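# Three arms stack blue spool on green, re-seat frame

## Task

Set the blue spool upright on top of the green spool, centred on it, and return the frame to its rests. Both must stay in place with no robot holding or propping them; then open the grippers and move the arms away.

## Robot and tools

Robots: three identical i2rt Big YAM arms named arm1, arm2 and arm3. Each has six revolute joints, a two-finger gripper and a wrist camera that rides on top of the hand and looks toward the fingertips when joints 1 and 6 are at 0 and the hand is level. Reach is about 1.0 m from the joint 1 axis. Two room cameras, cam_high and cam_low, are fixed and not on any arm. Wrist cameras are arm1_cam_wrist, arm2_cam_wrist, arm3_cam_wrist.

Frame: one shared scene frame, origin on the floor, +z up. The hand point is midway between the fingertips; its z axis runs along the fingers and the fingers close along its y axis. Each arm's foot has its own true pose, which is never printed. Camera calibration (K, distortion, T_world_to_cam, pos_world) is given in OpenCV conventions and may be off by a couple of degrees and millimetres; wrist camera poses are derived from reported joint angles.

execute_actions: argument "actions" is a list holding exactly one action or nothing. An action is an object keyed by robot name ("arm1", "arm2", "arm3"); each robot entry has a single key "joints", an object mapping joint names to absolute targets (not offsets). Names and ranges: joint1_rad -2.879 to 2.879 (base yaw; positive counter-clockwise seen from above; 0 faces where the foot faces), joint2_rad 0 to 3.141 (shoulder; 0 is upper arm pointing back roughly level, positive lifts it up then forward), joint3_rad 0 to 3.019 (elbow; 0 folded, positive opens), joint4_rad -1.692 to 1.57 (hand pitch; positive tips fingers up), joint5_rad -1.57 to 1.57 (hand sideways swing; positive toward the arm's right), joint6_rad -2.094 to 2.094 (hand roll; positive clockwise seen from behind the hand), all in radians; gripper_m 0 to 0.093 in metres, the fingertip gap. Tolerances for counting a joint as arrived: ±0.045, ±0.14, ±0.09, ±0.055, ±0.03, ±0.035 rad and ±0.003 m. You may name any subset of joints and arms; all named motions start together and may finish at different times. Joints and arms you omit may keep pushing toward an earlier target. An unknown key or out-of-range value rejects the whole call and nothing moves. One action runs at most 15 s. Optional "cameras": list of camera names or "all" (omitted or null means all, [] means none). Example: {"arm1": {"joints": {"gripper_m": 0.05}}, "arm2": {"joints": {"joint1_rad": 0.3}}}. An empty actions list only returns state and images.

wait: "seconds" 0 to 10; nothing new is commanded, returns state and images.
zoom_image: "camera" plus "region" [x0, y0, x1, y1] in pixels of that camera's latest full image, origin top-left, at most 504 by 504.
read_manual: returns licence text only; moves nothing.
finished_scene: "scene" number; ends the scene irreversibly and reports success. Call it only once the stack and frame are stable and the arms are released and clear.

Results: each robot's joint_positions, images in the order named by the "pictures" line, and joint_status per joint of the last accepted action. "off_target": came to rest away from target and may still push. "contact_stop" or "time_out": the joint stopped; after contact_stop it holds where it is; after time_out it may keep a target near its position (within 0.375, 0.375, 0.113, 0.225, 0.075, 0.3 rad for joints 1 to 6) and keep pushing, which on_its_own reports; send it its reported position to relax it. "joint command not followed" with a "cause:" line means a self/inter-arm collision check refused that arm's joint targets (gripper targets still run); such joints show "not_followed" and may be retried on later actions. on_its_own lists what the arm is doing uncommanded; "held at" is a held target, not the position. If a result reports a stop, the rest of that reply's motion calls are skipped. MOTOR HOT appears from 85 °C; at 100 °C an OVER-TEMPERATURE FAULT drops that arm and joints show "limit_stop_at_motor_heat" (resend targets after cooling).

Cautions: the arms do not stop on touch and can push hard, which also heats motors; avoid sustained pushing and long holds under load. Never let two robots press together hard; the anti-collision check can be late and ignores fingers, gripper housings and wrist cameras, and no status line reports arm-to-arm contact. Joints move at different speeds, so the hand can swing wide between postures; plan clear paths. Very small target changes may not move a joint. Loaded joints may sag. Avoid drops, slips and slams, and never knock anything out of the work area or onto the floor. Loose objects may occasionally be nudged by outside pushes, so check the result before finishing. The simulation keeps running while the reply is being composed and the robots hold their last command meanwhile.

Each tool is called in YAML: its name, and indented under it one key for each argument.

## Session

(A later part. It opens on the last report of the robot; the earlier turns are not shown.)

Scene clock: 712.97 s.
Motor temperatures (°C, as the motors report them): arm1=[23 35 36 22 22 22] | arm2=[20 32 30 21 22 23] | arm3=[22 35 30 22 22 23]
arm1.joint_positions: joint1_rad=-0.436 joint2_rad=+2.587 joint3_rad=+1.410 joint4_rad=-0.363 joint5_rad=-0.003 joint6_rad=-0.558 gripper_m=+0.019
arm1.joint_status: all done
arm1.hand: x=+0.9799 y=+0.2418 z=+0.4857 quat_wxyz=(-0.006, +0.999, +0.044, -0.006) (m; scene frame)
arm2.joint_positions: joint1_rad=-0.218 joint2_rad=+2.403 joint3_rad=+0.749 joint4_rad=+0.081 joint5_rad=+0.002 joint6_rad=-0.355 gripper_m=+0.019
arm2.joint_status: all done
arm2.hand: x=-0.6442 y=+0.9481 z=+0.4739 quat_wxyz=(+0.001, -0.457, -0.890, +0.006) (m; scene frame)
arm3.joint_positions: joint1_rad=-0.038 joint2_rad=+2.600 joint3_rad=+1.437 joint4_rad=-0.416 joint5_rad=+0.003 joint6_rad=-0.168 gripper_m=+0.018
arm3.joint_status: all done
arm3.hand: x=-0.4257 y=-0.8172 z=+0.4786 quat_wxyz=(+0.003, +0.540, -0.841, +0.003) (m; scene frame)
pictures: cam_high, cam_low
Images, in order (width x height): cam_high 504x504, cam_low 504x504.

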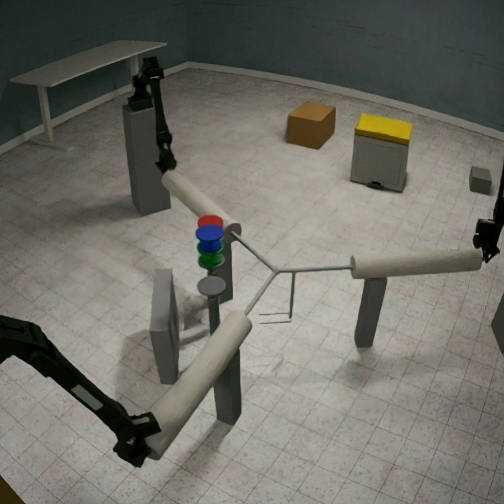

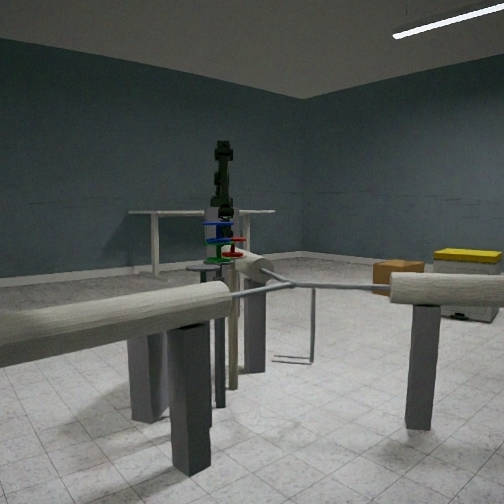

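zoom_image:
  camera: "cam_low"
  region: [140, 210, 300, 350]

zoom_image:
  camera: "cam_high"
  region: [170, 190, 400, 380]

Region (140, 210, 300, 350) of cam_low's 504x504 image, scaled by 3.150, with more detail than that image has; it fills the top 441 rows of this view, and the rest is white.

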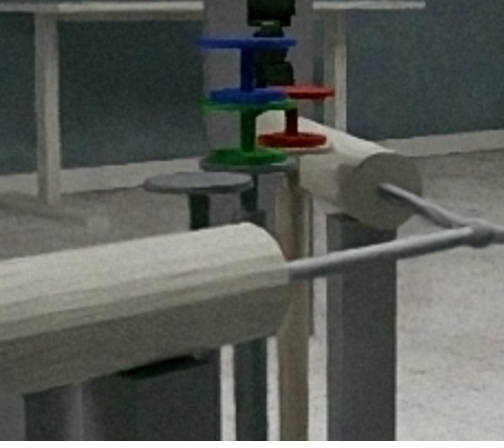

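Region (170, 190, 400, 380) of cam_high's 504x504 image, scaled by 2.191, with more detail than that image has; it fills the top 416 rows of this view, and the rest is white.

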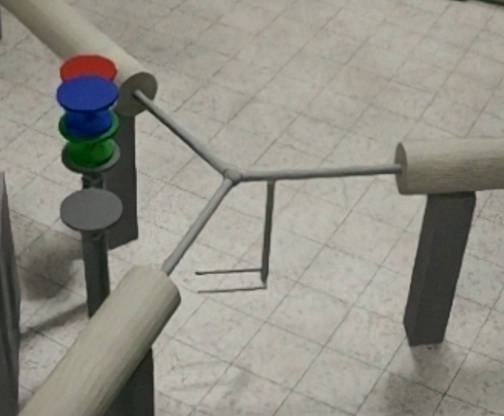

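execute_actions:
  actions:
    - {"arm1":{"joints":{"joint1_rad":-0.436,"joint2_rad":2.587,"joint3_rad":1.412,"joint4_rad":-0.363,"joint6_rad":-0.558,"gripper_m":0.09}},"arm2":{"joints":{"joint1_rad":-0.218,"joint2_rad":2.400,"joint3_rad":0.749,"joint4_rad":0.081,"joint6_rad":-0.355,"gripper_m":0.09}},"arm3":{"joints":{"joint1_rad":-0.038,"joint2_rad":2.600,"joint3_rad":1.439,"joint4_rad":-0.416,"joint6_rad":-0.168,"gripper_m":0.09}}}
  cameras: ["cam_high", "cam_low"]

Scene clock: 721.37 s.
Motor temperatures (°C, as the motors report them): arm1=[23 35 35 22 22 22] | arm2=[20 32 30 21 22 23] | arm3=[22 35 30 22 22 23]
arm1.joint_positions: joint1_rad=-0.436 joint2_rad=+2.587 joint3_rad=+1.410 joint4_rad=-0.363 joint5_rad=-0.002 joint6_rad=-0.558 gripper_m=+0.090
arm1.joint_status: all done
arm1.hand: x=+0.9799 y=+0.2418 z=+0.4857 quat_wxyz=(-0.006, +0.999, +0.044, -0.006) (m; scene frame)
arm2.joint_positions: joint1_rad=-0.218 joint2_rad=+2.402 joint3_rad=+0.748 joint4_rad=+0.081 joint5_rad=+0.002 joint6_rad=-0.355 gripper_m=+0.090
arm2.joint_status: all done
arm2.hand: x=-0.6442 y=+0.9483 z=+0.4741 quat_wxyz=(+0.001, -0.457, -0.890, +0.006) (m; scene frame)
arm3.joint_positions: joint1_rad=-0.038 joint2_rad=+2.600 joint3_rad=+1.437 joint4_rad=-0.416 joint5_rad=+0.003 joint6_rad=-0.168 gripper_m=+0.090
arm3.joint_status: all done
arm3.hand: x=-0.4257 y=-0.8172 z=+0.4786 quat_wxyz=(+0.003, +0.540, -0.841, +0.003) (m; scene frame)
pictures: cam_high, cam_low
Images, in order (width x height): cam_high 504x504, cam_low 504x504.

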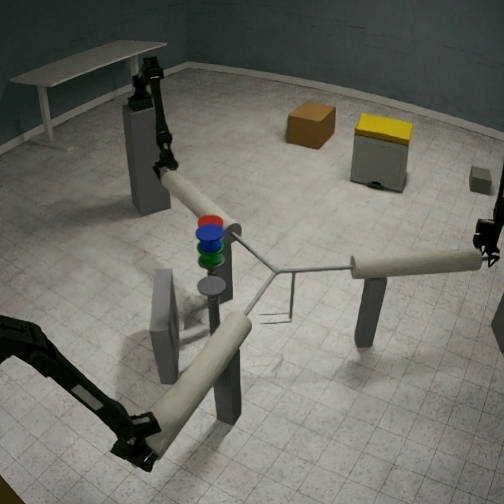

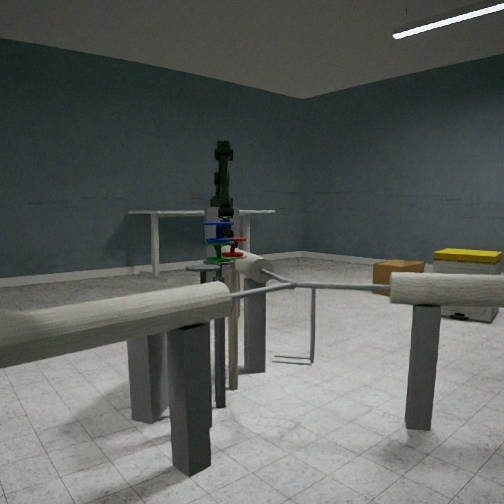

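execute_actions:
  actions:
    - {"arm1":{"joints":{"joint2_rad":1.9,"joint3_rad":1.04,"joint4_rad":-0.68}},"arm2":{"joints":{"joint2_rad":1.5,"joint3_rad":0.42,"joint4_rad":-0.494}},"arm3":{"joints":{"joint2_rad":1.92,"joint3_rad":1.077,"joint4_rad":-0.74}}}
  cameras: ["cam_high", "cam_low"]

Scene clock: 737.53 s.
Motor temperatures (°C, as the motors report them): arm1=[23 34 33 22 22 22] | arm2=[20 32 29 21 22 23] | arm3=[22 35 29 22 22 23]
arm1.joint_positions: joint1_rad=-0.436 joint2_rad=+1.887 joint3_rad=+1.046 joint4_rad=-0.672 joint5_rad=-0.002 joint6_rad=-0.558 gripper_m=+0.090
arm1.joint_status: all done
arm1.hand: x=+1.0294 y=+0.2145 z=+0.7521 quat_wxyz=(-0.013, +0.999, +0.044, -0.018) (m; scene frame)
arm2.joint_positions: joint1_rad=-0.218 joint2_rad=+1.496 joint3_rad=+0.413 joint4_rad=-0.482 joint5_rad=+0.002 joint6_rad=-0.355 gripper_m=+0.090
arm2.joint_status: all done
arm2.hand: x=-0.6623 y=+1.0218 z=+0.6943 quat_wxyz=(-0.001, -0.457, -0.890, +0.009) (m; scene frame)
arm3.joint_positions: joint1_rad=-0.038 joint2_rad=+1.902 joint3_rad=+1.079 joint4_rad=-0.727 joint5_rad=+0.003 joint6_rad=-0.168 gripper_m=+0.090
arm3.joint_status: all done
arm3.hand: x=-0.4575 y=-0.8639 z=+0.7482 quat_wxyz=(-0.011, +0.540, -0.841, -0.003) (m; scene frame)
pictures: cam_high, cam_low
Images, in order (width x height): cam_high 504x504, cam_low 504x504.

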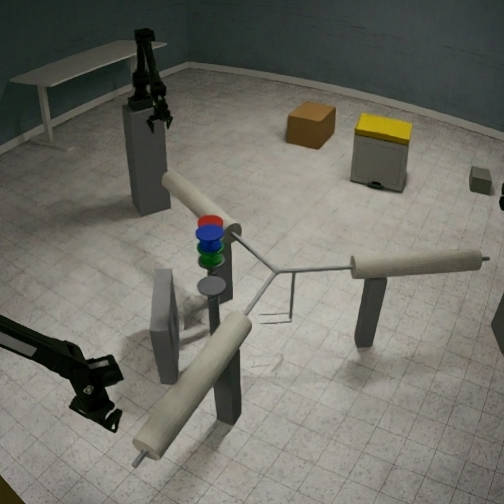

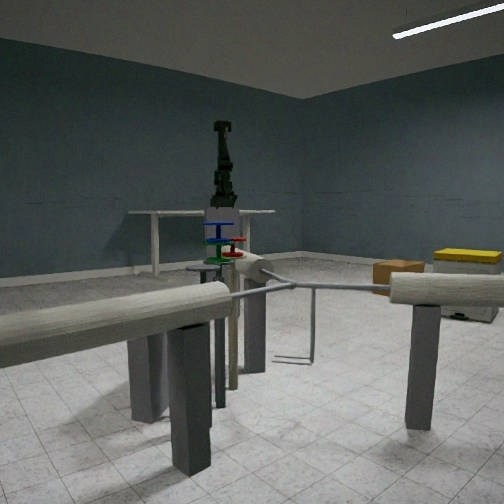

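zoom_image:
  camera: "cam_low"
  region: [180, 205, 270, 285]

zoom_image:
  camera: "cam_high"
  region: [170, 200, 290, 310]

Region (180, 205, 270, 285) of cam_low's 504x504 image, scaled by 5.600, with more detail than that image has.

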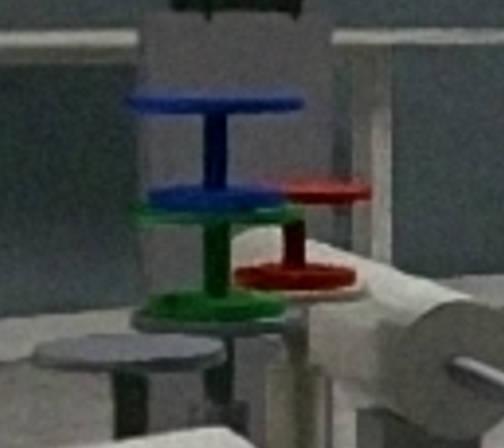

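Region (170, 200, 290, 310) of cam_high's 504x504 image, scaled by 4.200, with more detail than that image has; it fills the top 462 rows of this view, and the rest is white.

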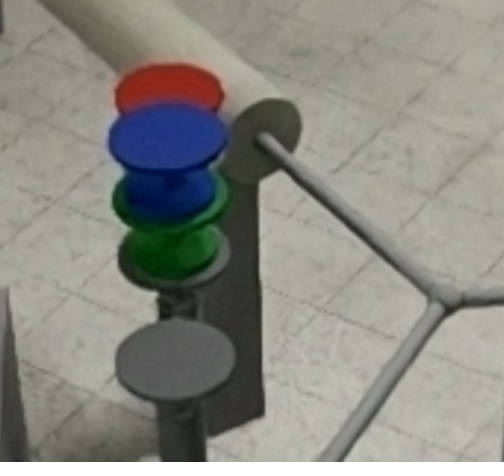

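The blue spool is still centred on the green one, the frame is back on its rests, and all three arms have let go and moved clear.

finished_scene:
  scene: 2

The scene is finished: the task was done.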